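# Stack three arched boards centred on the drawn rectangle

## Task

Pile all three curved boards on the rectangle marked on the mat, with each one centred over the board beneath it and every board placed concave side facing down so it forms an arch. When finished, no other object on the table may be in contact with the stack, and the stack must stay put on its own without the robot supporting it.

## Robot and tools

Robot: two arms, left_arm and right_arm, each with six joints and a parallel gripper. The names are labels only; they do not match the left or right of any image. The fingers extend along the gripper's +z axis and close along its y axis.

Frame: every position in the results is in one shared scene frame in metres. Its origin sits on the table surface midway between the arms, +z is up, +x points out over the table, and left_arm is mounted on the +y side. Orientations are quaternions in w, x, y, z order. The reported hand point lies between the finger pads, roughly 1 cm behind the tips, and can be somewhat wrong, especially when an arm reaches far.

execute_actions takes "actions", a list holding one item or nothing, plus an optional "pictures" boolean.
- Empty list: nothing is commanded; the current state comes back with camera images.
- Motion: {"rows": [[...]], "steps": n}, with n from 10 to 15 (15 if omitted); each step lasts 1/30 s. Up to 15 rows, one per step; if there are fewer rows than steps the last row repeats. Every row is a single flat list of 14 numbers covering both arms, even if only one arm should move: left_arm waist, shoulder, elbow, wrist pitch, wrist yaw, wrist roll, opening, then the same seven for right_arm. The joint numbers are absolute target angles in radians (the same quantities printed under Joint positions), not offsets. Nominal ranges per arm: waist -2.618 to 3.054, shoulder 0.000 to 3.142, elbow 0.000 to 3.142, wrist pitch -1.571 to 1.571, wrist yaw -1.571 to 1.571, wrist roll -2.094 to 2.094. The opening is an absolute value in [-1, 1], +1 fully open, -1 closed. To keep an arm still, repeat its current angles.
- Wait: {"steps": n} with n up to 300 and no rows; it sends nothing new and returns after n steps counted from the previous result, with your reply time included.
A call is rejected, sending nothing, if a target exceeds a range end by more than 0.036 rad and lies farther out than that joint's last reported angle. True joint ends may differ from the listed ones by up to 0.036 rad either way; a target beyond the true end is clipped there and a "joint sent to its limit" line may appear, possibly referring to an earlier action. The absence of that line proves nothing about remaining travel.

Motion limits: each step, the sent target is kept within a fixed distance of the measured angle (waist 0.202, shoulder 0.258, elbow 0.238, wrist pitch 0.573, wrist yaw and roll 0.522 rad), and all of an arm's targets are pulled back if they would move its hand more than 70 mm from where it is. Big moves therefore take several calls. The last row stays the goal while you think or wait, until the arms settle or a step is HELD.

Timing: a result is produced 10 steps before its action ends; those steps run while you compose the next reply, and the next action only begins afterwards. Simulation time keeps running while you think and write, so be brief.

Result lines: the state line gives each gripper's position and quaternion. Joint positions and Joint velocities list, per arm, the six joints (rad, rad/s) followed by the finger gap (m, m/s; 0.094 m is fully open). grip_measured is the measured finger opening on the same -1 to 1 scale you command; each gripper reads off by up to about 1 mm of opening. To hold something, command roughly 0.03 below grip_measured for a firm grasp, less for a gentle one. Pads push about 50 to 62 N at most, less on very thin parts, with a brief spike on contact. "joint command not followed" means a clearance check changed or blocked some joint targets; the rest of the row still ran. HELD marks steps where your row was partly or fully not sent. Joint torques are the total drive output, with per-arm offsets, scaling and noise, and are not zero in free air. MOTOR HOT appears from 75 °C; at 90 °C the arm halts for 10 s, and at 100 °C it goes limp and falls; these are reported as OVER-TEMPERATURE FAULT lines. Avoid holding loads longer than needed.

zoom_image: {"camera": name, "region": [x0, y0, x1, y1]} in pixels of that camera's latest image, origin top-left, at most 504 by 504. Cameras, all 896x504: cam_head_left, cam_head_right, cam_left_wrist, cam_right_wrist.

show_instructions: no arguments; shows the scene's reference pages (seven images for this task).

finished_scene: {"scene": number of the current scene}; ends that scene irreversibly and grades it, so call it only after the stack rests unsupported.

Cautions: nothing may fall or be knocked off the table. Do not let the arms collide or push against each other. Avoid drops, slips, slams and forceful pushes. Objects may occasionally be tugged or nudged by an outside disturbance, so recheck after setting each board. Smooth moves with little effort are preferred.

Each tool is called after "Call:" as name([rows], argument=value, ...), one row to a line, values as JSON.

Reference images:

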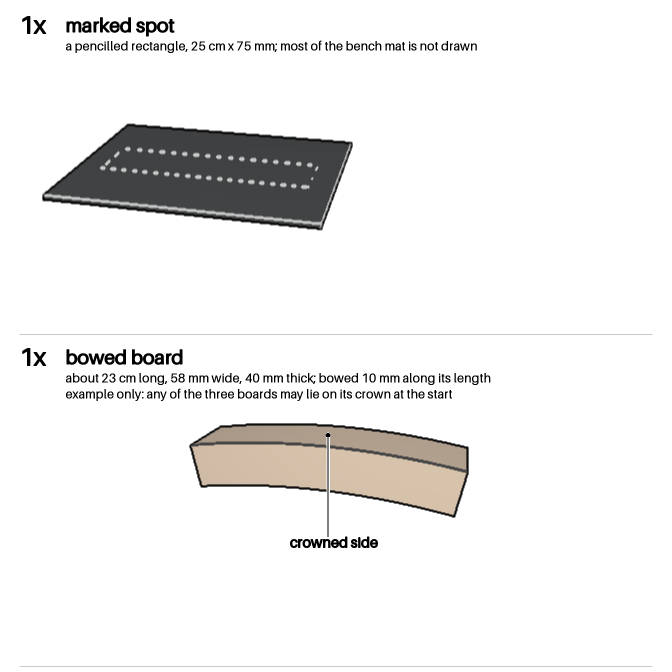

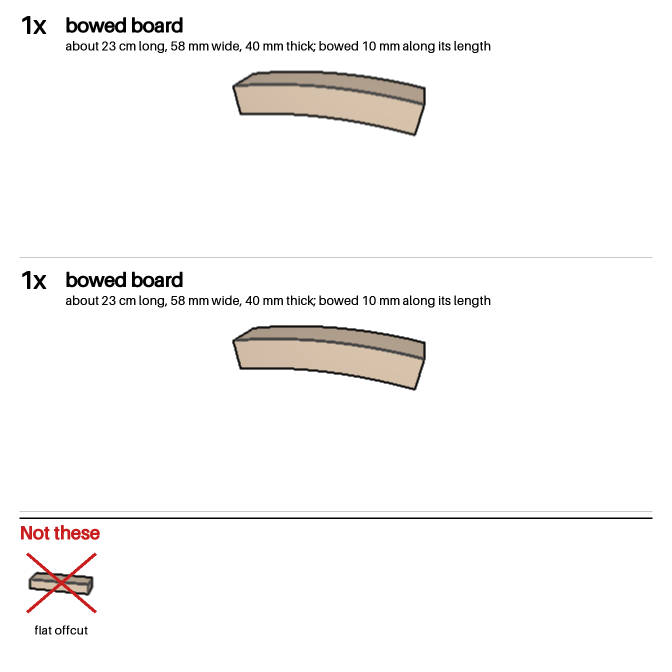

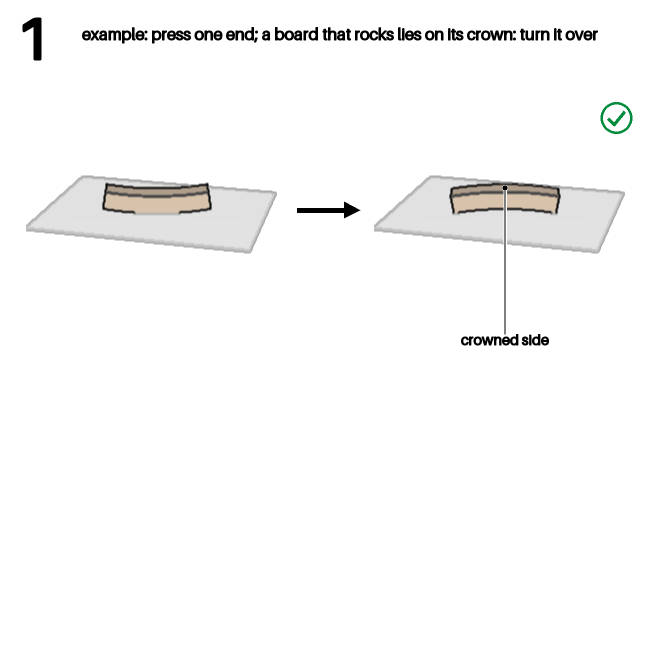

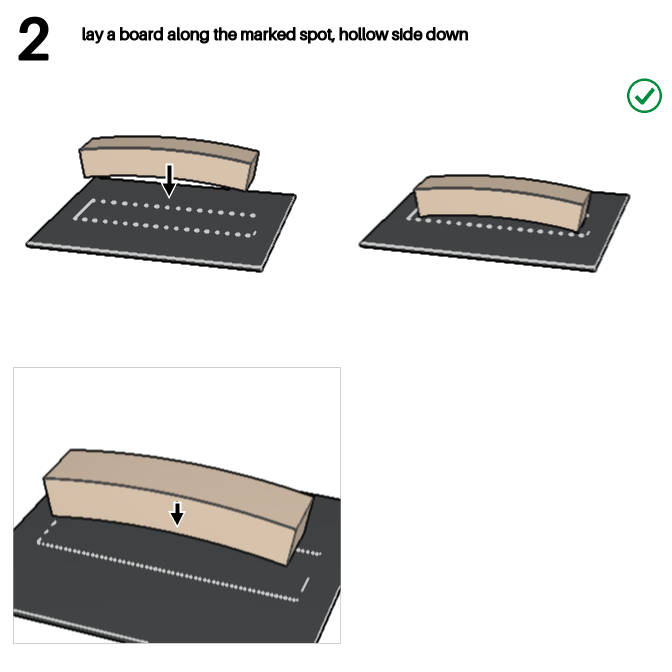

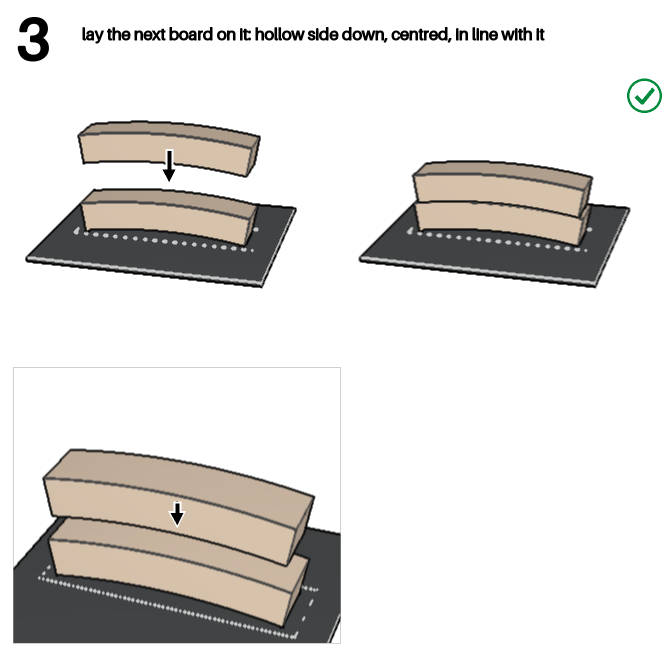

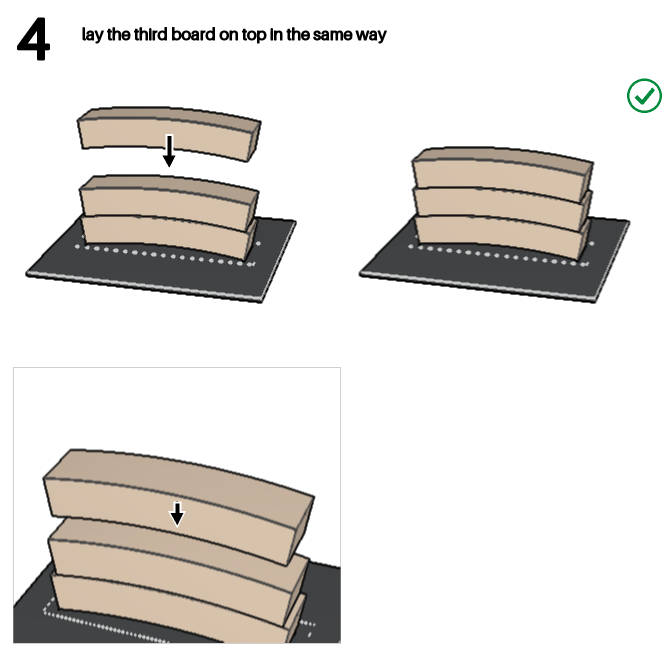

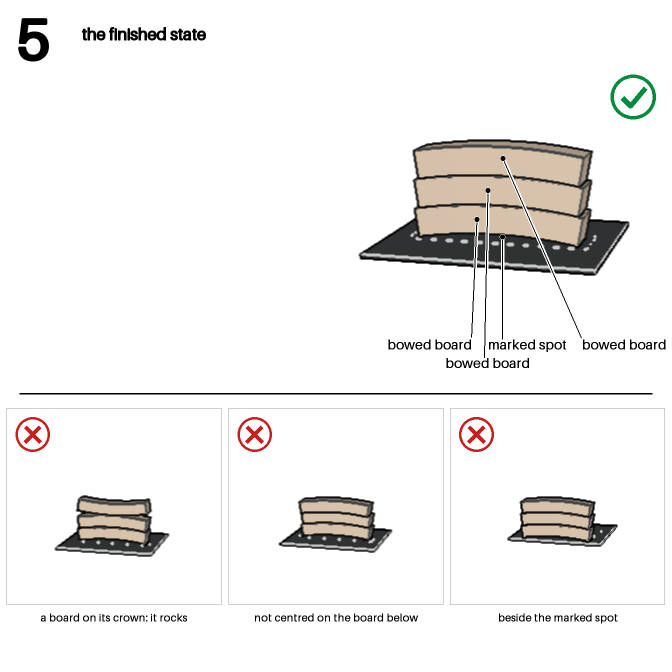

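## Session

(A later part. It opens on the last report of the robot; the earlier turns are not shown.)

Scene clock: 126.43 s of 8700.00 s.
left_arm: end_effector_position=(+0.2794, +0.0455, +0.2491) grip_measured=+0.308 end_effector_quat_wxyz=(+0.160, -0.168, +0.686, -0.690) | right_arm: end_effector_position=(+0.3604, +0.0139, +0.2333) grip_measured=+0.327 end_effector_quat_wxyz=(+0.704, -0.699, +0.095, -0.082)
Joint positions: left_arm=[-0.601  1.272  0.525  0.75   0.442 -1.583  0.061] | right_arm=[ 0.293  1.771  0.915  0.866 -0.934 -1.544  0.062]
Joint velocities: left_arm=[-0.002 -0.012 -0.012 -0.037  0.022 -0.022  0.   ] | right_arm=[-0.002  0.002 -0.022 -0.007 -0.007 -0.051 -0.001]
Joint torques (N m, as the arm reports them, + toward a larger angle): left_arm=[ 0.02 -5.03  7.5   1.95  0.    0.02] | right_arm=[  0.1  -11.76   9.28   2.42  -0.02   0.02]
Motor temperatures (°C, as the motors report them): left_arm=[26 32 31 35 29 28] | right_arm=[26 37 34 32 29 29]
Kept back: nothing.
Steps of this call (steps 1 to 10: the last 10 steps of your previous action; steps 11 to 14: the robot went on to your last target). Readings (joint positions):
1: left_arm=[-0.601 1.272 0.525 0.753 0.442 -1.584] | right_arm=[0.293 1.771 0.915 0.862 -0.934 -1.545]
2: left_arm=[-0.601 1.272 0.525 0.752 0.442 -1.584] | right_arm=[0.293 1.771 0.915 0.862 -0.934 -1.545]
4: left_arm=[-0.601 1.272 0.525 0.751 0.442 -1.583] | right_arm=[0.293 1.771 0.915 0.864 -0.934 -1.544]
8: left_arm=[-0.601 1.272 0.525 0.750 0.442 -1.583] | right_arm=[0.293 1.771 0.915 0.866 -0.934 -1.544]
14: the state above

Call:
execute_actions([
  {"rows": [[-0.601,1.265,0.525,0.752,0.44,-1.58,0.31, 0.295,1.755,0.946,0.932,-0.935,-1.54,0.25],[-0.601,1.265,0.525,0.752,0.44,-1.58,0.38, 0.295,1.755,0.946,0.932,-0.935,-1.54,0.25],[-0.601,1.265,0.525,0.752,0.44,-1.58,0.52, 0.295,1.755,0.946,0.932,-0.935,-1.54,0.25],[-0.601,1.265,0.525,0.752,0.44,-1.58,0.68, 0.295,1.755,0.946,0.932,-0.935,-1.54,0.25],[-0.601,1.265,0.525,0.752,0.44,-1.58,0.85, 0.295,1.755,0.946,0.932,-0.935,-1.54,0.25],[-0.601,1.265,0.525,0.752,0.44,-1.58,1, 0.295,1.755,0.946,0.932,-0.935,-1.54,0.25],[-0.594,1.258,0.520,0.749,0.44,-1.58,1, 0.295,1.755,0.946,0.932,-0.935,-1.54,0.25],[-0.584,1.247,0.511,0.744,0.44,-1.58,1, 0.295,1.755,0.946,0.932,-0.935,-1.54,0.25],[-0.570,1.231,0.500,0.737,0.44,-1.58,1, 0.295,1.755,0.946,0.932,-0.935,-1.54,0.25],[-0.553,1.213,0.486,0.729,0.44,-1.58,1, 0.295,1.755,0.946,0.932,-0.935,-1.54,0.25],[-0.536,1.195,0.473,0.721,0.44,-1.58,1, 0.295,1.755,0.946,0.932,-0.935,-1.54,0.25],[-0.518,1.177,0.459,0.713,0.44,-1.58,1, 0.295,1.755,0.946,0.932,-0.935,-1.54,0.25],[-0.501,1.159,0.445,0.705,0.44,-1.58,1, 0.295,1.755,0.946,0.932,-0.935,-1.54,0.25],[-0.486,1.142,0.433,0.697,0.44,-1.58,1, 0.295,1.755,0.946,0.932,-0.935,-1.54,0.25],[-0.470,1.125,0.420,0.690,0.44,-1.58,1, 0.295,1.755,0.946,0.932,-0.935,-1.54,0.25]], "steps": 15},
])

Call:
execute_actions([
  {"rows": [[-0.45,1.113,0.42,0.679,0.44,-1.58,1, 0.298,1.755,0.947,0.929,-0.933,-1.54,0.25],[-0.43,1.101,0.42,0.668,0.44,-1.58,1, 0.301,1.756,0.952,0.919,-0.928,-1.54,0.25],[-0.41,1.090,0.42,0.658,0.44,-1.58,1, 0.304,1.756,0.958,0.903,-0.918,-1.54,0.25],[-0.39,1.078,0.42,0.647,0.44,-1.58,1, 0.307,1.758,0.968,0.881,-0.906,-1.54,0.25],[-0.37,1.066,0.42,0.636,0.44,-1.58,1, 0.310,1.759,0.981,0.853,-0.889,-1.54,0.25],[-0.35,1.054,0.42,0.625,0.44,-1.58,1, 0.313,1.761,0.996,0.818,-0.869,-1.54,0.25],[-0.33,1.042,0.42,0.614,0.44,-1.58,1, 0.316,1.763,1.014,0.776,-0.845,-1.54,0.25],[-0.31,1.031,0.42,0.603,0.44,-1.58,1, 0.319,1.765,1.035,0.729,-0.818,-1.54,0.25],[-0.29,1.019,0.42,0.593,0.44,-1.58,1, 0.322,1.768,1.057,0.678,-0.788,-1.54,0.25],[-0.27,1.007,0.42,0.582,0.44,-1.58,1, 0.325,1.770,1.079,0.627,-0.759,-1.54,0.25],[-0.25,0.995,0.42,0.571,0.44,-1.58,1, 0.328,1.773,1.101,0.576,-0.729,-1.54,0.25],[-0.23,0.983,0.42,0.560,0.44,-1.58,1, 0.331,1.776,1.123,0.526,-0.700,-1.54,0.25],[-0.21,0.972,0.42,0.549,0.44,-1.58,1, 0.334,1.778,1.145,0.475,-0.671,-1.54,0.25],[-0.19,0.960,0.42,0.538,0.44,-1.58,1, 0.337,1.781,1.167,0.424,-0.641,-1.54,0.25],[-0.17,0.948,0.42,0.528,0.44,-1.58,1, 0.340,1.783,1.190,0.373,-0.612,-1.54,0.25]], "steps": 15},
])

Call:
execute_actions([
  {"rows": [[-0.15,0.936,0.42,0.517,0.44,-1.58,1, 0.343,1.786,1.212,0.323,-0.583,-1.54,0.25],[-0.13,0.924,0.42,0.506,0.44,-1.58,1, 0.346,1.788,1.234,0.272,-0.553,-1.54,0.25],[-0.11,0.913,0.42,0.495,0.44,-1.58,1, 0.349,1.791,1.256,0.221,-0.524,-1.54,0.25],[-0.09,0.901,0.42,0.484,0.44,-1.58,1, 0.352,1.794,1.278,0.170,-0.494,-1.54,0.25],[-0.07,0.889,0.42,0.473,0.44,-1.58,1, 0.355,1.796,1.300,0.119,-0.465,-1.54,0.25],[-0.05,0.877,0.42,0.463,0.44,-1.58,1, 0.358,1.799,1.322,0.069,-0.436,-1.54,0.25],[-0.03,0.865,0.42,0.452,0.44,-1.58,1, 0.361,1.801,1.344,0.018,-0.406,-1.54,0.25],[-0.01,0.854,0.42,0.441,0.44,-1.58,1, 0.364,1.804,1.367,-0.033,-0.377,-1.54,0.25],[0.01,0.842,0.42,0.430,0.44,-1.58,1, 0.367,1.806,1.389,-0.084,-0.348,-1.54,0.25],[0.03,0.830,0.42,0.419,0.44,-1.58,1, 0.370,1.809,1.411,-0.135,-0.318,-1.54,0.25],[0.05,0.818,0.42,0.408,0.44,-1.58,1, 0.373,1.811,1.433,-0.185,-0.289,-1.54,0.25],[0.07,0.806,0.42,0.398,0.44,-1.58,1, 0.376,1.814,1.455,-0.236,-0.259,-1.54,0.25],[0.09,0.795,0.42,0.387,0.44,-1.58,1, 0.379,1.817,1.477,-0.287,-0.230,-1.54,0.25],[0.11,0.783,0.42,0.376,0.44,-1.58,1, 0.382,1.819,1.499,-0.338,-0.201,-1.54,0.25],[0.13,0.771,0.42,0.365,0.44,-1.58,1, 0.385,1.822,1.522,-0.388,-0.171,-1.54,0.25]], "steps": 15},
])

Call:
execute_actions([
  {"rows": [[0.15,0.759,0.42,0.354,0.44,-1.58,1, 0.388,1.824,1.544,-0.439,-0.142,-1.538,0.25],[0.17,0.747,0.42,0.343,0.44,-1.58,1, 0.391,1.827,1.566,-0.490,-0.113,-1.532,0.25],[0.189,0.736,0.42,0.333,0.44,-1.58,1, 0.394,1.829,1.588,-0.541,-0.085,-1.521,0.25],[0.205,0.726,0.42,0.324,0.44,-1.58,1, 0.397,1.832,1.610,-0.592,-0.061,-1.507,0.25],[0.219,0.718,0.42,0.317,0.44,-1.58,1, 0.400,1.835,1.632,-0.642,-0.041,-1.488,0.25],[0.231,0.711,0.42,0.311,0.44,-1.58,1, 0.403,1.837,1.654,-0.693,-0.024,-1.465,0.25],[0.239,0.706,0.42,0.306,0.44,-1.58,1, 0.407,1.840,1.676,-0.744,-0.012,-1.438,0.25],[0.245,0.703,0.42,0.303,0.44,-1.58,1, 0.414,1.842,1.697,-0.795,-0.002,-1.406,0.25],[0.249,0.701,0.42,0.301,0.44,-1.58,1, 0.425,1.844,1.715,-0.846,0.003,-1.373,0.25],[0.25,0.70,0.42,0.30,0.44,-1.58,1, 0.439,1.846,1.730,-0.896,0.005,-1.339,0.25],[0.25,0.70,0.42,0.30,0.44,-1.58,1, 0.456,1.847,1.743,-0.947,0.005,-1.306,0.25],[0.25,0.70,0.42,0.30,0.44,-1.58,1, 0.475,1.849,1.753,-0.998,0.005,-1.273,0.25],[0.25,0.70,0.42,0.30,0.44,-1.58,1, 0.493,1.849,1.759,-1.049,0.005,-1.239,0.25],[0.25,0.70,0.42,0.30,0.44,-1.58,1, 0.512,1.850,1.764,-1.099,0.005,-1.206,0.25],[0.25,0.70,0.42,0.30,0.44,-1.58,1, 0.531,1.850,1.765,-1.150,0.005,-1.172,0.25]], "steps": 15},
])

Call:
execute_actions([
  {"rows": [[0.25,0.70,0.42,0.30,0.44,-1.58,1, 0.550,1.850,1.765,-1.201,0.005,-1.139,0.25],[0.25,0.70,0.42,0.30,0.44,-1.58,1, 0.568,1.850,1.765,-1.252,0.005,-1.105,0.25],[0.25,0.70,0.42,0.30,0.44,-1.58,1, 0.587,1.850,1.765,-1.299,0.005,-1.072,0.25],[0.25,0.70,0.42,0.30,0.44,-1.58,1, 0.606,1.850,1.765,-1.341,0.005,-1.038,0.25],[0.25,0.70,0.42,0.30,0.44,-1.58,1, 0.624,1.850,1.765,-1.376,0.005,-1.005,0.25],[0.25,0.70,0.42,0.30,0.44,-1.58,1, 0.643,1.850,1.765,-1.404,0.005,-0.972,0.25],[0.25,0.70,0.42,0.30,0.44,-1.58,1, 0.662,1.850,1.765,-1.426,0.005,-0.938,0.25],[0.25,0.70,0.42,0.30,0.44,-1.58,1, 0.680,1.850,1.765,-1.442,0.005,-0.905,0.25],[0.25,0.70,0.42,0.30,0.44,-1.58,1, 0.699,1.850,1.765,-1.452,0.005,-0.871,0.25],[0.25,0.70,0.42,0.30,0.44,-1.58,1, 0.718,1.850,1.765,-1.455,0.005,-0.838,0.25],[0.25,0.70,0.42,0.30,0.44,-1.58,1, 0.736,1.850,1.765,-1.455,0.005,-0.804,0.25],[0.25,0.70,0.42,0.30,0.44,-1.58,1, 0.755,1.850,1.765,-1.455,0.005,-0.771,0.25],[0.25,0.70,0.42,0.30,0.44,-1.58,1, 0.774,1.850,1.765,-1.455,0.005,-0.738,0.25],[0.25,0.70,0.42,0.30,0.44,-1.58,1, 0.792,1.850,1.765,-1.455,0.005,-0.704,0.25],[0.25,0.70,0.42,0.30,0.44,-1.58,1, 0.811,1.850,1.765,-1.455,0.005,-0.671,0.25]], "steps": 15},
])

Call:
execute_actions([
  {"rows": [[0.25,0.70,0.42,0.30,0.44,-1.58,1, 0.830,1.850,1.765,-1.455,0.005,-0.637,0.25],[0.25,0.70,0.42,0.30,0.44,-1.58,1, 0.849,1.850,1.765,-1.455,0.005,-0.604,0.25],[0.25,0.70,0.42,0.30,0.44,-1.58,1, 0.867,1.850,1.765,-1.455,0.005,-0.572,0.25],[0.25,0.70,0.42,0.30,0.44,-1.58,1, 0.886,1.850,1.765,-1.455,0.005,-0.545,0.25],[0.25,0.70,0.42,0.30,0.44,-1.58,1, 0.903,1.850,1.765,-1.455,0.005,-0.522,0.25],[0.25,0.70,0.42,0.30,0.44,-1.58,1, 0.917,1.850,1.765,-1.455,0.005,-0.503,0.25],[0.25,0.70,0.42,0.30,0.44,-1.58,1, 0.928,1.850,1.765,-1.455,0.005,-0.489,0.25],[0.25,0.70,0.42,0.30,0.44,-1.58,1, 0.935,1.850,1.765,-1.455,0.005,-0.480,0.25],[0.25,0.70,0.42,0.30,0.44,-1.58,1, 0.938,1.850,1.765,-1.455,0.005,-0.476,0.25],[0.25,0.70,0.42,0.30,0.44,-1.58,1, 0.940,1.850,1.765,-1.455,0.005,-0.475,0.25]], "steps": 12},
])

Call:
execute_actions([
  {"steps": 24},
], pictures=true)

Scene clock: 135.70 s of 8700.00 s.
left_arm: end_effector_position=(+0.2794, +0.0455, +0.2491) grip_measured=+0.761 end_effector_quat_wxyz=(+0.160, -0.167, +0.686, -0.690) | right_arm: end_effector_position=(+0.3604, +0.0139, +0.2341) grip_measured=+0.327 end_effector_quat_wxyz=(+0.705, -0.698, +0.093, -0.083)
Joint positions: left_arm=[-0.601  1.272  0.525  0.75   0.442 -1.583  0.083] | right_arm=[ 0.293  1.771  0.915  0.87  -0.934 -1.544  0.062]
Joint velocities: left_arm=[-0.012  0.012  0.007 -0.066  0.037 -0.007  0.176] | right_arm=[-0.012  0.007  0.017  0.051 -0.007 -0.022 -0.001]
Joint torques (N m, as the arm reports them, + toward a larger angle): left_arm=[-0.03 -5.13  7.48  1.94 -0.01  0.03] | right_arm=[  0.07 -11.76   9.31   2.32  -0.01   0.03]
Motor temperatures (°C, as the motors report them): left_arm=[26 31 31 34 29 28] | right_arm=[26 38 35 35 29 29]
Steps of this call (steps 1 to 15: the robot went on to your last target; steps 16 to 90: nothing new was sent; then 6.10 s passed at rest; steps 91 to 95: the first 5 steps of this action). Readings (joint positions):
91: left_arm=[-0.601 1.272 0.525 0.750 0.442 -1.583] | right_arm=[0.293 1.771 0.915 0.866 -0.934 -1.544]
92: left_arm=[-0.601 1.272 0.525 0.750 0.442 -1.583] | right_arm=[0.293 1.771 0.915 0.866 -0.934 -1.544]
94: left_arm=[-0.601 1.272 0.525 0.750 0.442 -1.583] | right_arm=[0.293 1.771 0.915 0.869 -0.934 -1.544]
95: the state above

Scene clock: 136.20 s of 8700.00 s.
left_arm: end_effector_position=(+0.3016, +0.1146, +0.2424) grip_measured=+1.000 end_effector_quat_wxyz=(+0.219, -0.235, +0.672, -0.667) | right_arm: end_effector_position=(+0.3620, +0.0138, +0.2342) grip_measured=+0.327 end_effector_quat_wxyz=(+0.704, -0.698, +0.097, -0.085)
Joint positions: left_arm=[-0.414  1.111  0.424  0.671  0.442 -1.583  0.094] | right_arm=[ 0.294  1.771  0.918  0.864 -0.926 -1.544  0.062]
Joint velocities: left_arm=[ 0.54  -0.335  0.002 -0.271  0.037 -0.037  0.   ] | right_arm=[-0.002 -0.007  0.154 -0.33   0.168 -0.022 -0.   ]
Joint torques (N m, as the arm reports them, + toward a larger angle): left_arm=[ 0.77 -5.39  7.42  2.03 -0.04  0.05] | right_arm=[  1.09 -11.3   11.2    2.13   0.15   0.03]
Motor temperatures (°C, as the motors report them): left_arm=[26 31 31 34 29 28] | right_arm=[26 38 35 35 29 29]
Steps of this call (steps 1 to 10: the last 10 steps of your previous action; steps 11 to 15: the first 5 steps of this action). Readings (joint positions):
11: left_arm=[-0.490 1.162 0.438 0.710 0.442 -1.583] | right_arm=[0.293 1.771 0.915 0.874 -0.934 -1.544]
12: left_arm=[-0.472 1.146 0.430 0.701 0.442 -1.583] | right_arm=[0.293 1.771 0.915 0.874 -0.934 -1.544]
14: left_arm=[-0.435 1.122 0.424 0.681 0.442 -1.583] | right_arm=[0.293 1.771 0.915 0.872 -0.931 -1.544]
15: the state above

Scene clock: 136.70 s of 8700.00 s.
left_arm: end_effector_position=(+0.3335, +0.2144, +0.2667) grip_measured=+1.000 end_effector_quat_wxyz=(+0.325, -0.325, +0.623, -0.633) | right_arm: end_effector_position=(+0.4314, +0.0197, +0.2333) grip_measured=+0.327 end_effector_quat_wxyz=(-0.612, +0.733, -0.276, +0.110)
Joint positions: left_arm=[-0.114  0.932  0.424  0.521  0.441 -1.583  0.094] | right_arm=[ 0.338  1.796  1.22   0.3   -0.584 -1.544  0.062]
Joint velocities: left_arm=[ 0.569 -0.339  0.007 -0.3    0.007 -0.007  0.   ] | right_arm=[ 0.085  0.115  0.608 -1.429  0.901 -0.007 -0.002]
Joint torques (N m, as the arm reports them, + toward a larger angle): left_arm=[ 0.82 -3.95  7.84  1.92  0.04  0.  ] | right_arm=[  0.85 -12.21  11.17   2.38  -0.24   0.04]
Motor temperatures (°C, as the motors report them): left_arm=[26 31 31 34 29 28] | right_arm=[26 38 35 35 29 29]
Steps of this call (steps 1 to 10: the last 10 steps of your previous action; steps 11 to 15: the first 5 steps of this action). Readings (joint positions):
11: left_arm=[-0.194 0.980 0.424 0.564 0.441 -1.583] | right_arm=[0.328 1.781 1.134 0.494 -0.702 -1.544]
12: left_arm=[-0.174 0.967 0.424 0.553 0.441 -1.583] | right_arm=[0.330 1.784 1.156 0.447 -0.673 -1.544]
14: left_arm=[-0.134 0.944 0.424 0.532 0.441 -1.583] | right_arm=[0.335 1.791 1.199 0.350 -0.614 -1.544]
15: the state above

Scene clock: 137.20 s of 8700.00 s.
left_arm: end_effector_position=(+0.3317, +0.3102, +0.2831) grip_measured=+1.000 end_effector_quat_wxyz=(+0.420, -0.409, +0.566, -0.580) | right_arm: end_effector_position=(+0.4451, -0.0284, +0.1905) grip_measured=+0.327 end_effector_quat_wxyz=(-0.375, +0.788, -0.467, +0.143)
Joint positions: left_arm=[ 0.182  0.756  0.424  0.36   0.441 -1.583  0.094] | right_arm=[ 0.383  1.841  1.547 -0.462 -0.143 -1.533  0.062]
Joint velocities: left_arm=[ 0.481 -0.3   -0.002 -0.3   -0.022 -0.066  0.   ] | right_arm=[ 0.066  0.071  0.662 -1.473  0.725  0.168  0.001]
Joint torques (N m, as the arm reports them, + toward a larger angle): left_arm=[ 0.71 -2.67  7.91  1.9  -0.06 -0.01] | right_arm=[  0.91 -13.04  11.37   2.12  -0.18   0.1 ]
Motor temperatures (°C, as the motors report them): left_arm=[26 31 31 34 29 28] | right_arm=[26 38 35 35 29 29]
Steps of this call (steps 1 to 10: the last 10 steps of your previous action; steps 11 to 15: the first 5 steps of this action). Readings (joint positions):
11: left_arm=[0.106 0.801 0.424 0.402 0.441 -1.583] | right_arm=[0.372 1.832 1.458 -0.263 -0.255 -1.544]
12: left_arm=[0.126 0.790 0.424 0.391 0.441 -1.583] | right_arm=[0.375 1.834 1.480 -0.313 -0.226 -1.544]
14: left_arm=[0.165 0.766 0.424 0.370 0.441 -1.583] | right_arm=[0.380 1.839 1.525 -0.412 -0.169 -1.539]
15: the state above

Scene clock: 137.70 s of 8700.00 s.
left_arm: end_effector_position=(+0.3280, +0.3272, +0.2799) grip_measured=+1.000 end_effector_quat_wxyz=(+0.429, -0.432, +0.558, -0.565) | right_arm: end_effector_position=(+0.3109, -0.0339, +0.1607) grip_measured=+0.327 end_effector_quat_wxyz=(-0.127, +0.787, -0.603, +0.033)
Joint positions: left_arm=[ 0.238  0.722  0.424  0.304  0.44  -1.583  0.094] | right_arm=[ 0.588  1.853  1.726 -1.181  0.004 -1.153  0.062]
Joint velocities: left_arm=[ 0.007  0.007 -0.002 -0.007 -0.051 -0.007  0.   ] | right_arm=[ 0.579  0.012 -0.022 -1.399  0.007  0.886  0.001]
Joint torques (N m, as the arm reports them, + toward a larger angle): left_arm=[ 0.94 -2.77  7.93  1.88  0.02  0.05] | right_arm=[  0.04 -11.82  10.16   0.92   0.02   0.05]
Motor temperatures (°C, as the motors report them): left_arm=[26 31 31 34 29 28] | right_arm=[26 38 35 35 29 29]
Steps of this call (steps 1 to 10: the last 10 steps of your previous action; steps 11 to 15: the first 5 steps of this action). Readings (joint positions):
11: left_arm=[0.238 0.722 0.424 0.308 0.440 -1.583] | right_arm=[0.497 1.851 1.724 -0.987 0.004 -1.281]
12: left_arm=[0.238 0.722 0.424 0.306 0.440 -1.583] | right_arm=[0.520 1.851 1.726 -1.034 0.004 -1.249]
14: left_arm=[0.238 0.722 0.424 0.304 0.440 -1.583] | right_arm=[0.566 1.852 1.726 -1.132 0.004 -1.185]
15: the state above

Scene clock: 138.10 s of 8700.00 s.
left_arm: end_effector_position=(+0.3280, +0.3272, +0.2794) grip_measured=+1.000 end_effector_quat_wxyz=(+0.428, -0.432, +0.558, -0.564) | right_arm: end_effector_position=(+0.2104, -0.0189, +0.1512) grip_measured=+0.327 end_effector_quat_wxyz=(-0.007, +0.736, -0.677, +0.003)
Joint positions: left_arm=[ 0.238  0.722  0.424  0.302  0.44  -1.583  0.094] | right_arm=[ 0.806  1.856  1.726 -1.427  0.007 -0.754  0.062]
Joint velocities: left_arm=[-0.012 -0.017  0.002 -0.022 -0.051 -0.022  0.   ] | right_arm=[ 0.53  -0.012  0.017 -0.051  0.007  0.989  0.   ]
Joint torques (N m, as the arm reports them, + toward a larger angle): left_arm=[ 0.88 -2.63  7.8   1.93 -0.04  0.03] | right_arm=[  0.77 -11.5    9.71   0.13  -0.04   0.  ]
Motor temperatures (°C, as the motors report them): left_arm=[26 31 31 34 29 28] | right_arm=[26 38 35 35 29 29]
Steps of this call (steps 1 to 10: the last 10 steps of your previous action; steps 11 to 12: the first 2 steps of this action). Readings (joint positions):
11: left_arm=[0.238 0.722 0.424 0.302 0.440 -1.583] | right_arm=[0.787 1.856 1.726 -1.424 0.007 -0.787]
12: the state above

Scene clock: 138.90 s of 8700.00 s.
left_arm: end_effector_position=(+0.3280, +0.3272, +0.2793) grip_measured=+1.000 end_effector_quat_wxyz=(+0.428, -0.432, +0.558, -0.564) | right_arm: end_effector_position=(+0.1708, +0.0052, +0.1512) grip_measured=+0.327 end_effector_quat_wxyz=(+0.002, -0.688, +0.726, -0.003)
Joint positions: left_arm=[ 0.238  0.722  0.424  0.301  0.44  -1.583  0.094] | right_arm=[ 0.939  1.856  1.726 -1.438  0.006 -0.485  0.062]
Joint velocities: left_arm=[-0.007 -0.002 -0.022  0.007 -0.007  0.037  0.   ] | right_arm=[-0.007 -0.002 -0.012 -0.037 -0.007 -0.022  0.   ]
Joint torques (N m, as the arm reports them, + toward a larger angle): left_arm=[ 0.91 -2.56  8.    1.86  0.01  0.02] | right_arm=[  0.01 -11.44   9.72   0.1   -0.03   0.08]
Motor temperatures (°C, as the motors report them): left_arm=[26 31 31 34 29 28] | right_arm=[26 39 36 35 29 29]
Kept back: nothing.
Steps of this call (steps 1 to 10: the last 10 steps of your previous action; steps 11 to 24: the robot went on to your last target). Readings (joint positions):
1: left_arm=[0.238 0.722 0.424 0.302 0.440 -1.583] | right_arm=[0.825 1.856 1.726 -1.429 0.007 -0.720]
2: left_arm=[0.238 0.722 0.424 0.302 0.440 -1.583] | right_arm=[0.844 1.856 1.726 -1.431 0.008 -0.688]
4: left_arm=[0.238 0.722 0.424 0.302 0.440 -1.583] | right_arm=[0.881 1.856 1.726 -1.432 0.008 -0.629]
8: left_arm=[0.238 0.722 0.424 0.302 0.440 -1.583] | right_arm=[0.933 1.856 1.726 -1.435 0.006 -0.546]
24: the state above

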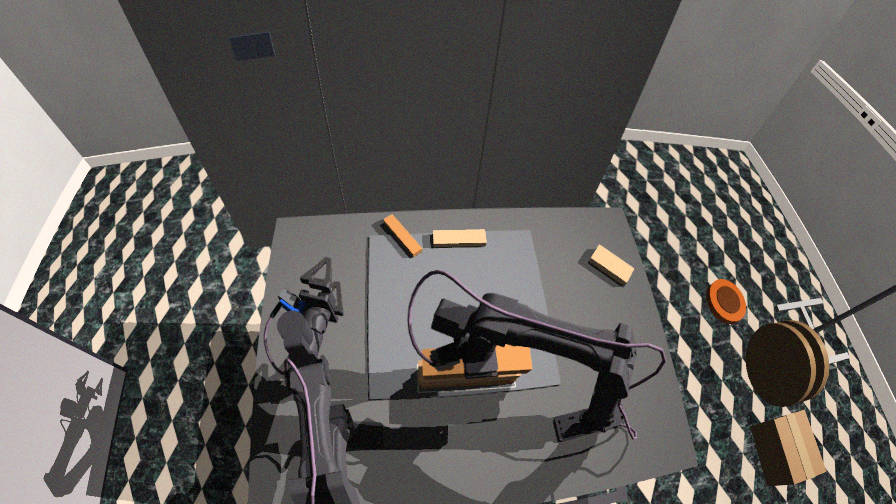

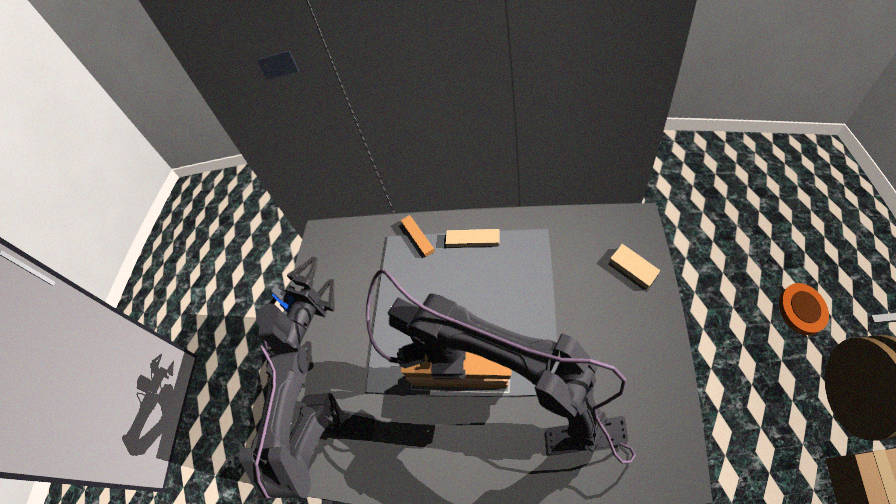

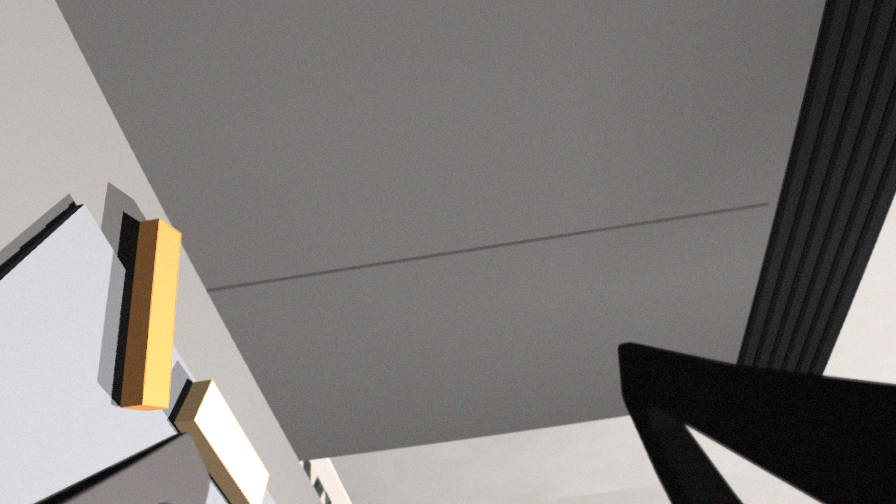

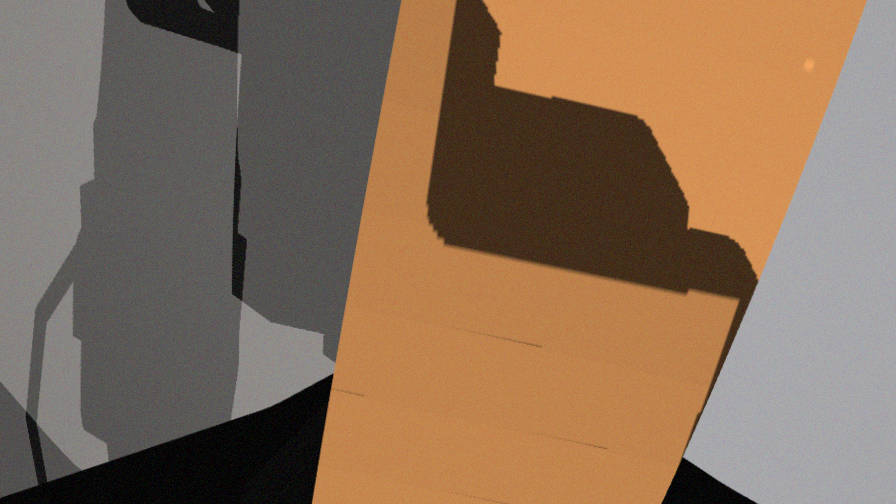

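Call:
execute_actions(actions=[])

Scene clock: 140.60 s of 8700.00 s.
left_arm: end_effector_position=(+0.3280, +0.3272, +0.2793) grip_measured=+1.000 end_effector_quat_wxyz=(+0.428, -0.432, +0.558, -0.564) | right_arm: end_effector_position=(+0.1707, +0.0051, +0.1512) grip_measured=+0.327 end_effector_quat_wxyz=(+0.002, -0.687, +0.726, -0.003)
Joint positions: left_arm=[ 0.238  0.722  0.424  0.301  0.44  -1.583  0.094] | right_arm=[ 0.939  1.856  1.726 -1.438  0.006 -0.483  0.062]
Joint velocities: left_arm=[-0.007  0.007  0.002  0.022 -0.081 -0.022  0.   ] | right_arm=[ 0.007 -0.012 -0.002 -0.022 -0.051  0.007  0.   ]
Joint torques (N m, as the arm reports them, + toward a larger angle): left_arm=[ 0.86 -2.46  7.89  1.95  0.    0.02] | right_arm=[  0.06 -11.44   9.73   0.1   -0.01   0.08]
Motor temperatures (°C, as the motors report them): left_arm=[26 31 31 34 29 28] | right_arm=[26 39 36 34 29 29]
Kept back: nothing.
Steps of this call (steps 1 to 30: the robot went on to your last target; steps 31 to 51: nothing new was sent). Readings (joint positions):
1: left_arm=[0.238 0.722 0.424 0.301 0.440 -1.583] | right_arm=[0.939 1.856 1.726 -1.438 0.006 -0.485]
2: left_arm=[0.238 0.722 0.424 0.301 0.440 -1.583] | right_arm=[0.939 1.856 1.726 -1.438 0.006 -0.485]
4: left_arm=[0.238 0.722 0.424 0.301 0.440 -1.583] | right_arm=[0.939 1.856 1.726 -1.438 0.006 -0.484]
8: left_arm=[0.238 0.722 0.424 0.301 0.440 -1.583] | right_arm=[0.939 1.856 1.726 -1.438 0.006 -0.484]
51: the state above
All arms were judged still, so your last target was given up. Only a new action makes them travel on or press farther. Fingers that are still opening or closing keep moving.

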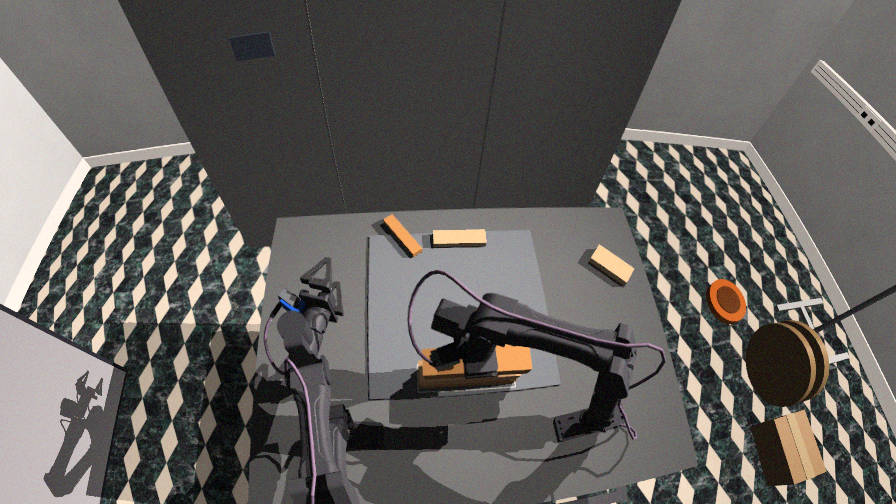

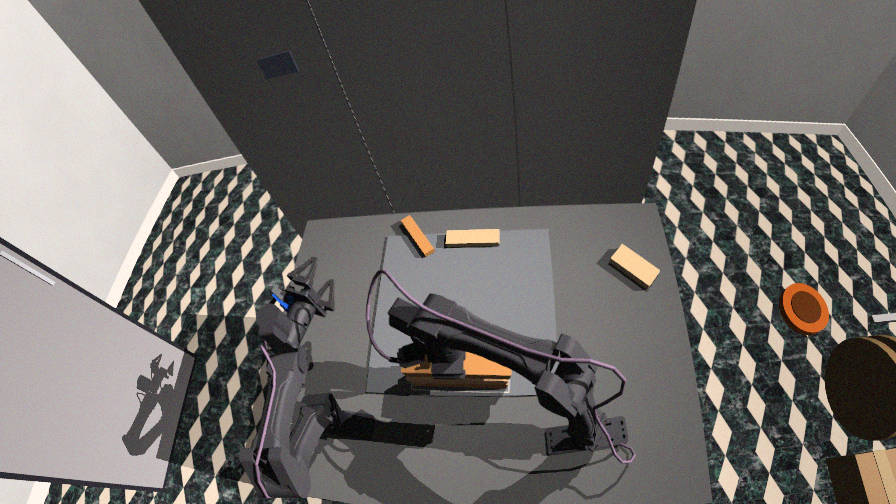

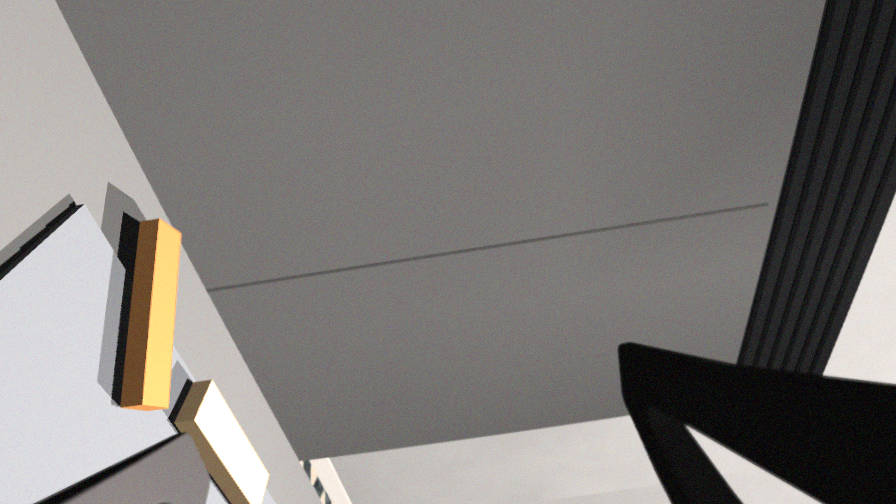

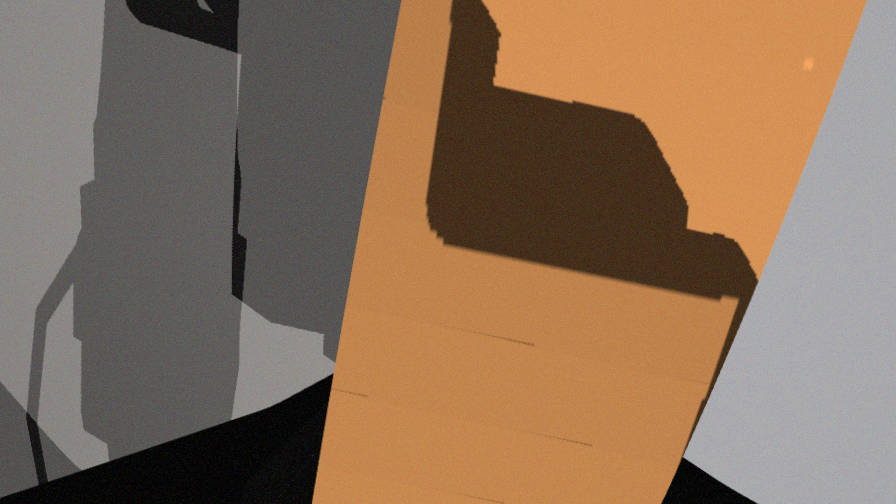

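Call:
zoom_image(camera="cam_head_left", region=[400, 330, 550, 405])

Call:
zoom_image(camera="cam_head_right", region=[385, 330, 535, 405])

Region (400, 330, 550, 405) of cam_head_left's 896x504 image, scaled by 3.360, with more detail than that image has.

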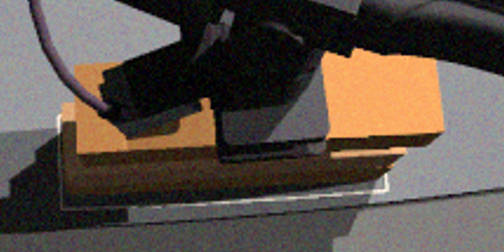

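Region (385, 330, 535, 405) of cam_head_right's 896x504 image, scaled by 3.360, with more detail than that image has.

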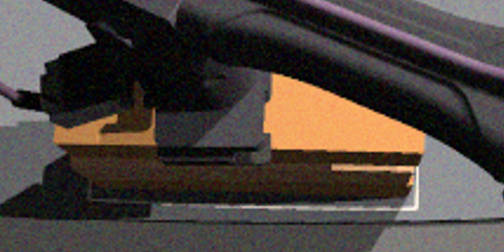

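Call:
execute_actions([
  {"rows": [[0.25,0.70,0.42,0.30,0.44,-1.58,1, 0.941,1.856,1.745,-1.445,0.005,-0.475,0.25],[0.25,0.70,0.42,0.30,0.44,-1.58,1, 0.942,1.860,1.730,-1.435,0.005,-0.475,0.25],[0.25,0.70,0.42,0.30,0.44,-1.58,1, 0.943,1.864,1.718,-1.423,0.005,-0.475,0.25],[0.25,0.70,0.42,0.30,0.44,-1.58,1, 0.944,1.868,1.707,-1.411,0.005,-0.475,0.25],[0.25,0.70,0.42,0.30,0.44,-1.58,1, 0.945,1.872,1.697,-1.399,0.005,-0.475,0.25],[0.25,0.70,0.42,0.30,0.44,-1.58,1, 0.946,1.875,1.688,-1.387,0.005,-0.475,0.25],[0.25,0.70,0.42,0.30,0.44,-1.58,1, 0.947,1.878,1.679,-1.376,0.005,-0.475,0.25],[0.25,0.70,0.42,0.30,0.44,-1.58,1, 0.948,1.880,1.671,-1.365,0.005,-0.475,0.25],[0.25,0.70,0.42,0.30,0.44,-1.58,1, 0.948,1.882,1.664,-1.355,0.005,-0.475,0.25],[0.25,0.70,0.42,0.30,0.44,-1.58,1, 0.948,1.884,1.657,-1.345,0.005,-0.475,0.25],[0.25,0.70,0.42,0.30,0.44,-1.58,1, 0.948,1.885,1.651,-1.338,0.005,-0.475,0.25],[0.25,0.70,0.42,0.30,0.44,-1.58,1, 0.948,1.885,1.647,-1.333,0.005,-0.475,0.25]], "steps": 15},
])

Call:
execute_actions([
  {"steps": 22},
], pictures=true)

Call:
zoom_image(camera="cam_head_left", region=[400, 330, 550, 405])

Call:
zoom_image(camera="cam_head_right", region=[385, 330, 535, 405])

Scene clock: 143.37 s of 8700.00 s.
left_arm: end_effector_position=(+0.3280, +0.3272, +0.2793) grip_measured=+1.000 end_effector_quat_wxyz=(+0.428, -0.432, +0.558, -0.564) | right_arm: end_effector_position=(+0.1711, +0.0058, +0.1501) grip_measured=+0.327 end_effector_quat_wxyz=(+0.002, -0.687, +0.726, -0.003)
Joint positions: left_arm=[ 0.238  0.722  0.424  0.301  0.44  -1.583  0.094] | right_arm=[ 0.939  1.858  1.724 -1.434  0.006 -0.483  0.062]
Joint velocities: left_arm=[-0.007 -0.007 -0.012 -0.051 -0.066  0.022  0.   ] | right_arm=[-0.002  0.007 -0.129  0.227  0.022  0.022  0.001]
Joint torques (N m, as the arm reports them, + toward a larger angle): left_arm=[ 0.83 -2.6   7.91  1.97  0.01  0.02] | right_arm=[ 0.44 -9.63  4.85  0.38  0.    0.08]
Motor temperatures (°C, as the motors report them): left_arm=[26 31 31 34 29 28] | right_arm=[26 39 36 34 29 29]
Steps of this call (steps 1 to 78: nothing new was sent; steps 79 to 83: the first 5 steps of this action). Readings (joint positions):
79: left_arm=[0.238 0.722 0.424 0.301 0.440 -1.583] | right_arm=[0.939 1.856 1.726 -1.438 0.006 -0.483]
80: left_arm=[0.238 0.722 0.424 0.301 0.440 -1.583] | right_arm=[0.939 1.856 1.726 -1.438 0.006 -0.483]
82: left_arm=[0.238 0.722 0.424 0.301 0.440 -1.583] | right_arm=[0.939 1.857 1.726 -1.438 0.006 -0.483]
83: the state above

Scene clock: 144.10 s of 8700.00 s.
left_arm: end_effector_position=(+0.3280, +0.3272, +0.2793) grip_measured=+1.000 end_effector_quat_wxyz=(+0.428, -0.432, +0.558, -0.564) | right_arm: end_effector_position=(+0.1741, +0.0109, +0.1201) grip_measured=+0.327 end_effector_quat_wxyz=(-0.007, -0.687, +0.726, -0.005)
Joint positions: left_arm=[ 0.238  0.722  0.424  0.301  0.44  -1.583  0.094] | right_arm=[ 0.939  1.895  1.653 -1.346  0.006 -0.483  0.062]
Joint velocities: left_arm=[-0.012 -0.007 -0.017  0.066 -0.037  0.037  0.   ] | right_arm=[-0.007 -0.007  0.002 -0.007 -0.022 -0.022 -0.   ]
Joint torques (N m, as the arm reports them, + toward a larger angle): left_arm=[ 1.05 -2.55  7.98  1.96 -0.03  0.02] | right_arm=[  0.65 -12.21   5.97   0.38  -0.01   0.07]
Motor temperatures (°C, as the motors report them): left_arm=[26 31 31 34 29 28] | right_arm=[26 39 36 33 29 29]
Kept back: nothing.
Steps of this call (steps 1 to 10: the last 10 steps of your previous action; steps 11 to 22: the robot went on to your last target). Readings (joint positions):
1: left_arm=[0.238 0.722 0.424 0.301 0.440 -1.583] | right_arm=[0.939 1.859 1.718 -1.427 0.006 -0.483]
2: left_arm=[0.238 0.722 0.424 0.301 0.440 -1.583] | right_arm=[0.939 1.861 1.710 -1.419 0.006 -0.483]
4: left_arm=[0.238 0.722 0.424 0.301 0.440 -1.583] | right_arm=[0.939 1.869 1.692 -1.403 0.006 -0.483]
8: left_arm=[0.238 0.722 0.424 0.301 0.440 -1.583] | right_arm=[0.939 1.889 1.660 -1.372 0.006 -0.483]
22: the state above

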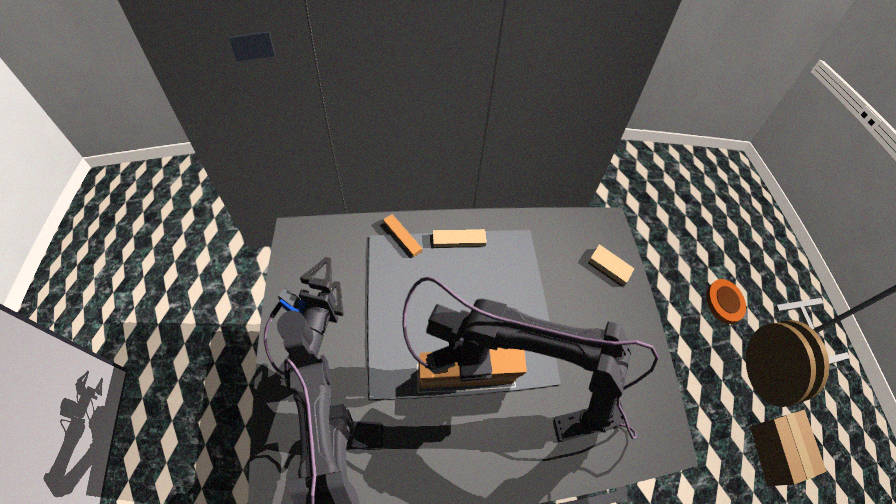

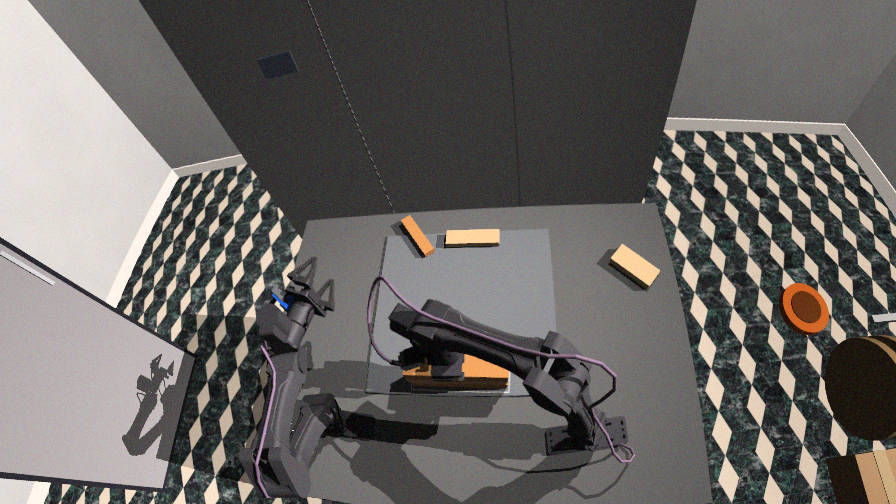

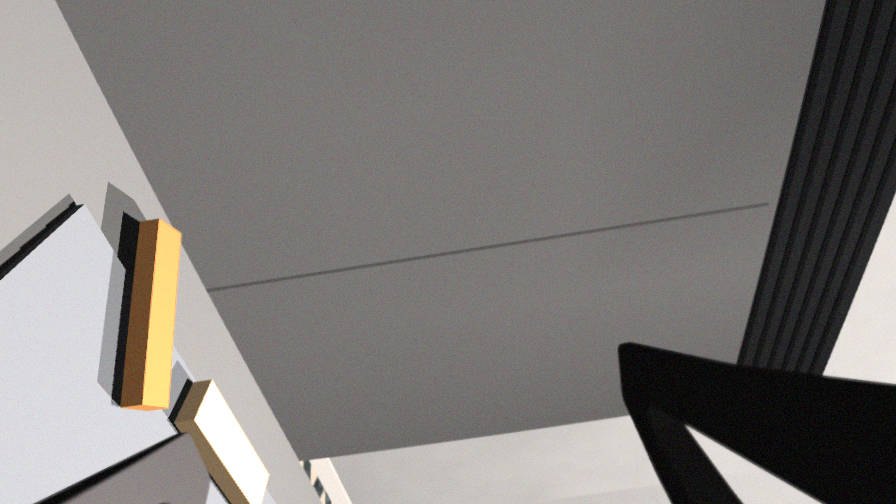

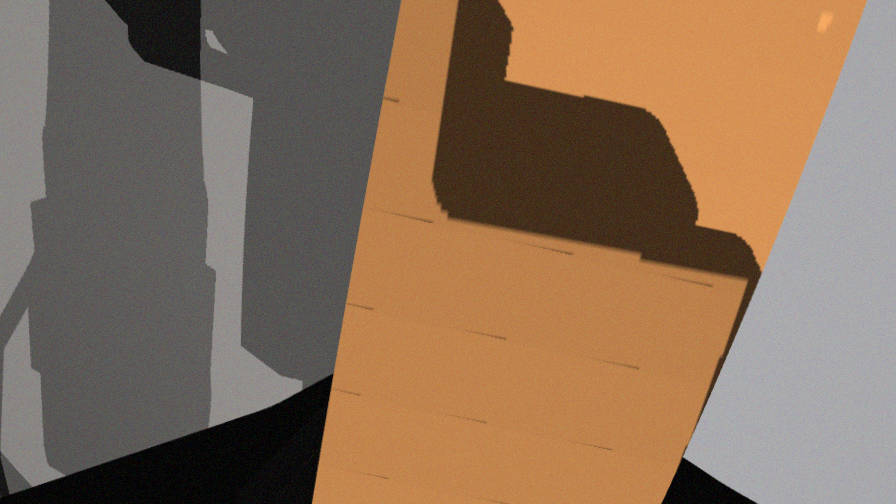

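Region (400, 330, 550, 405) of cam_head_left's 896x504 image, scaled by 3.360, with more detail than that image has.

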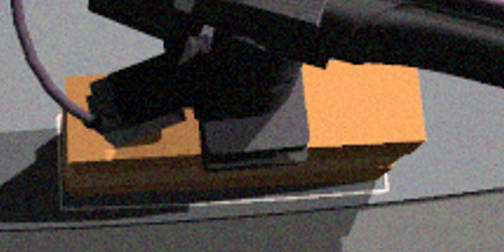

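Region (385, 330, 535, 405) of cam_head_right's 896x504 image, scaled by 3.360, with more detail than that image has.

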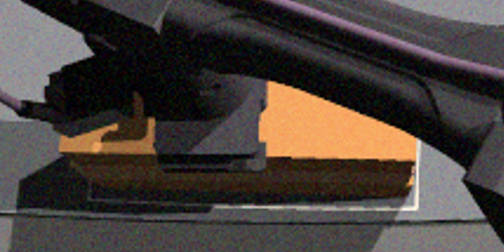

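Call:
zoom_image(camera="cam_head_left", region=[405, 345, 450, 395])

Call:
zoom_image(camera="cam_head_right", region=[478, 350, 523, 400])

Call:
zoom_image(camera="cam_head_left", region=[490, 345, 535, 395])

Call:
zoom_image(camera="cam_head_right", region=[395, 350, 440, 400])

Region (405, 345, 450, 395) of cam_head_left's 896x504 image, scaled by 10.080, with more detail than that image has; it fills the left 454 columns of this view, and the rest is white.

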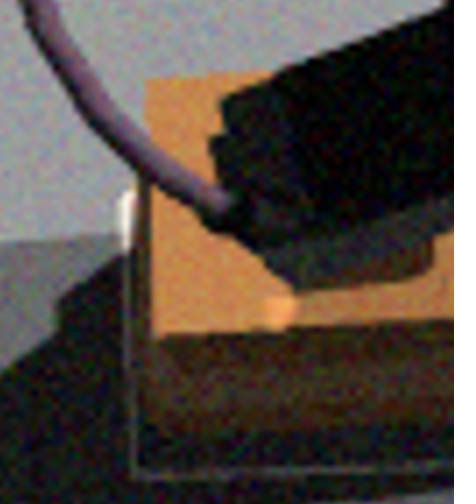

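Region (478, 350, 523, 400) of cam_head_right's 896x504 image, scaled by 10.080, with more detail than that image has; it fills the left 454 columns of this view, and the rest is white.

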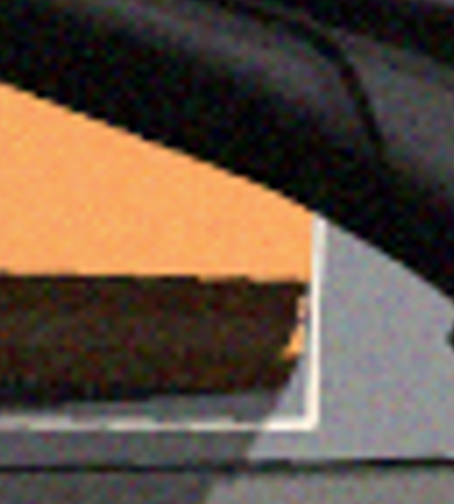

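Region (490, 345, 535, 395) of cam_head_left's 896x504 image, scaled by 10.080, with more detail than that image has; it fills the left 454 columns of this view, and the rest is white.

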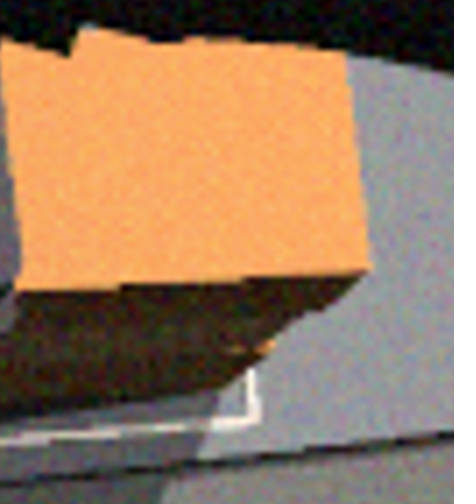

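Region (395, 350, 440, 400) of cam_head_right's 896x504 image, scaled by 10.080, with more detail than that image has; it fills the left 454 columns of this view, and the rest is white.

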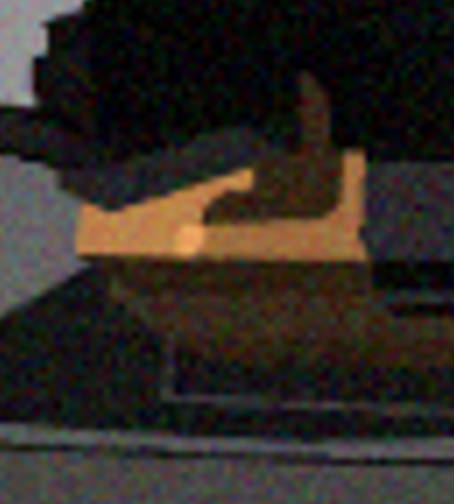

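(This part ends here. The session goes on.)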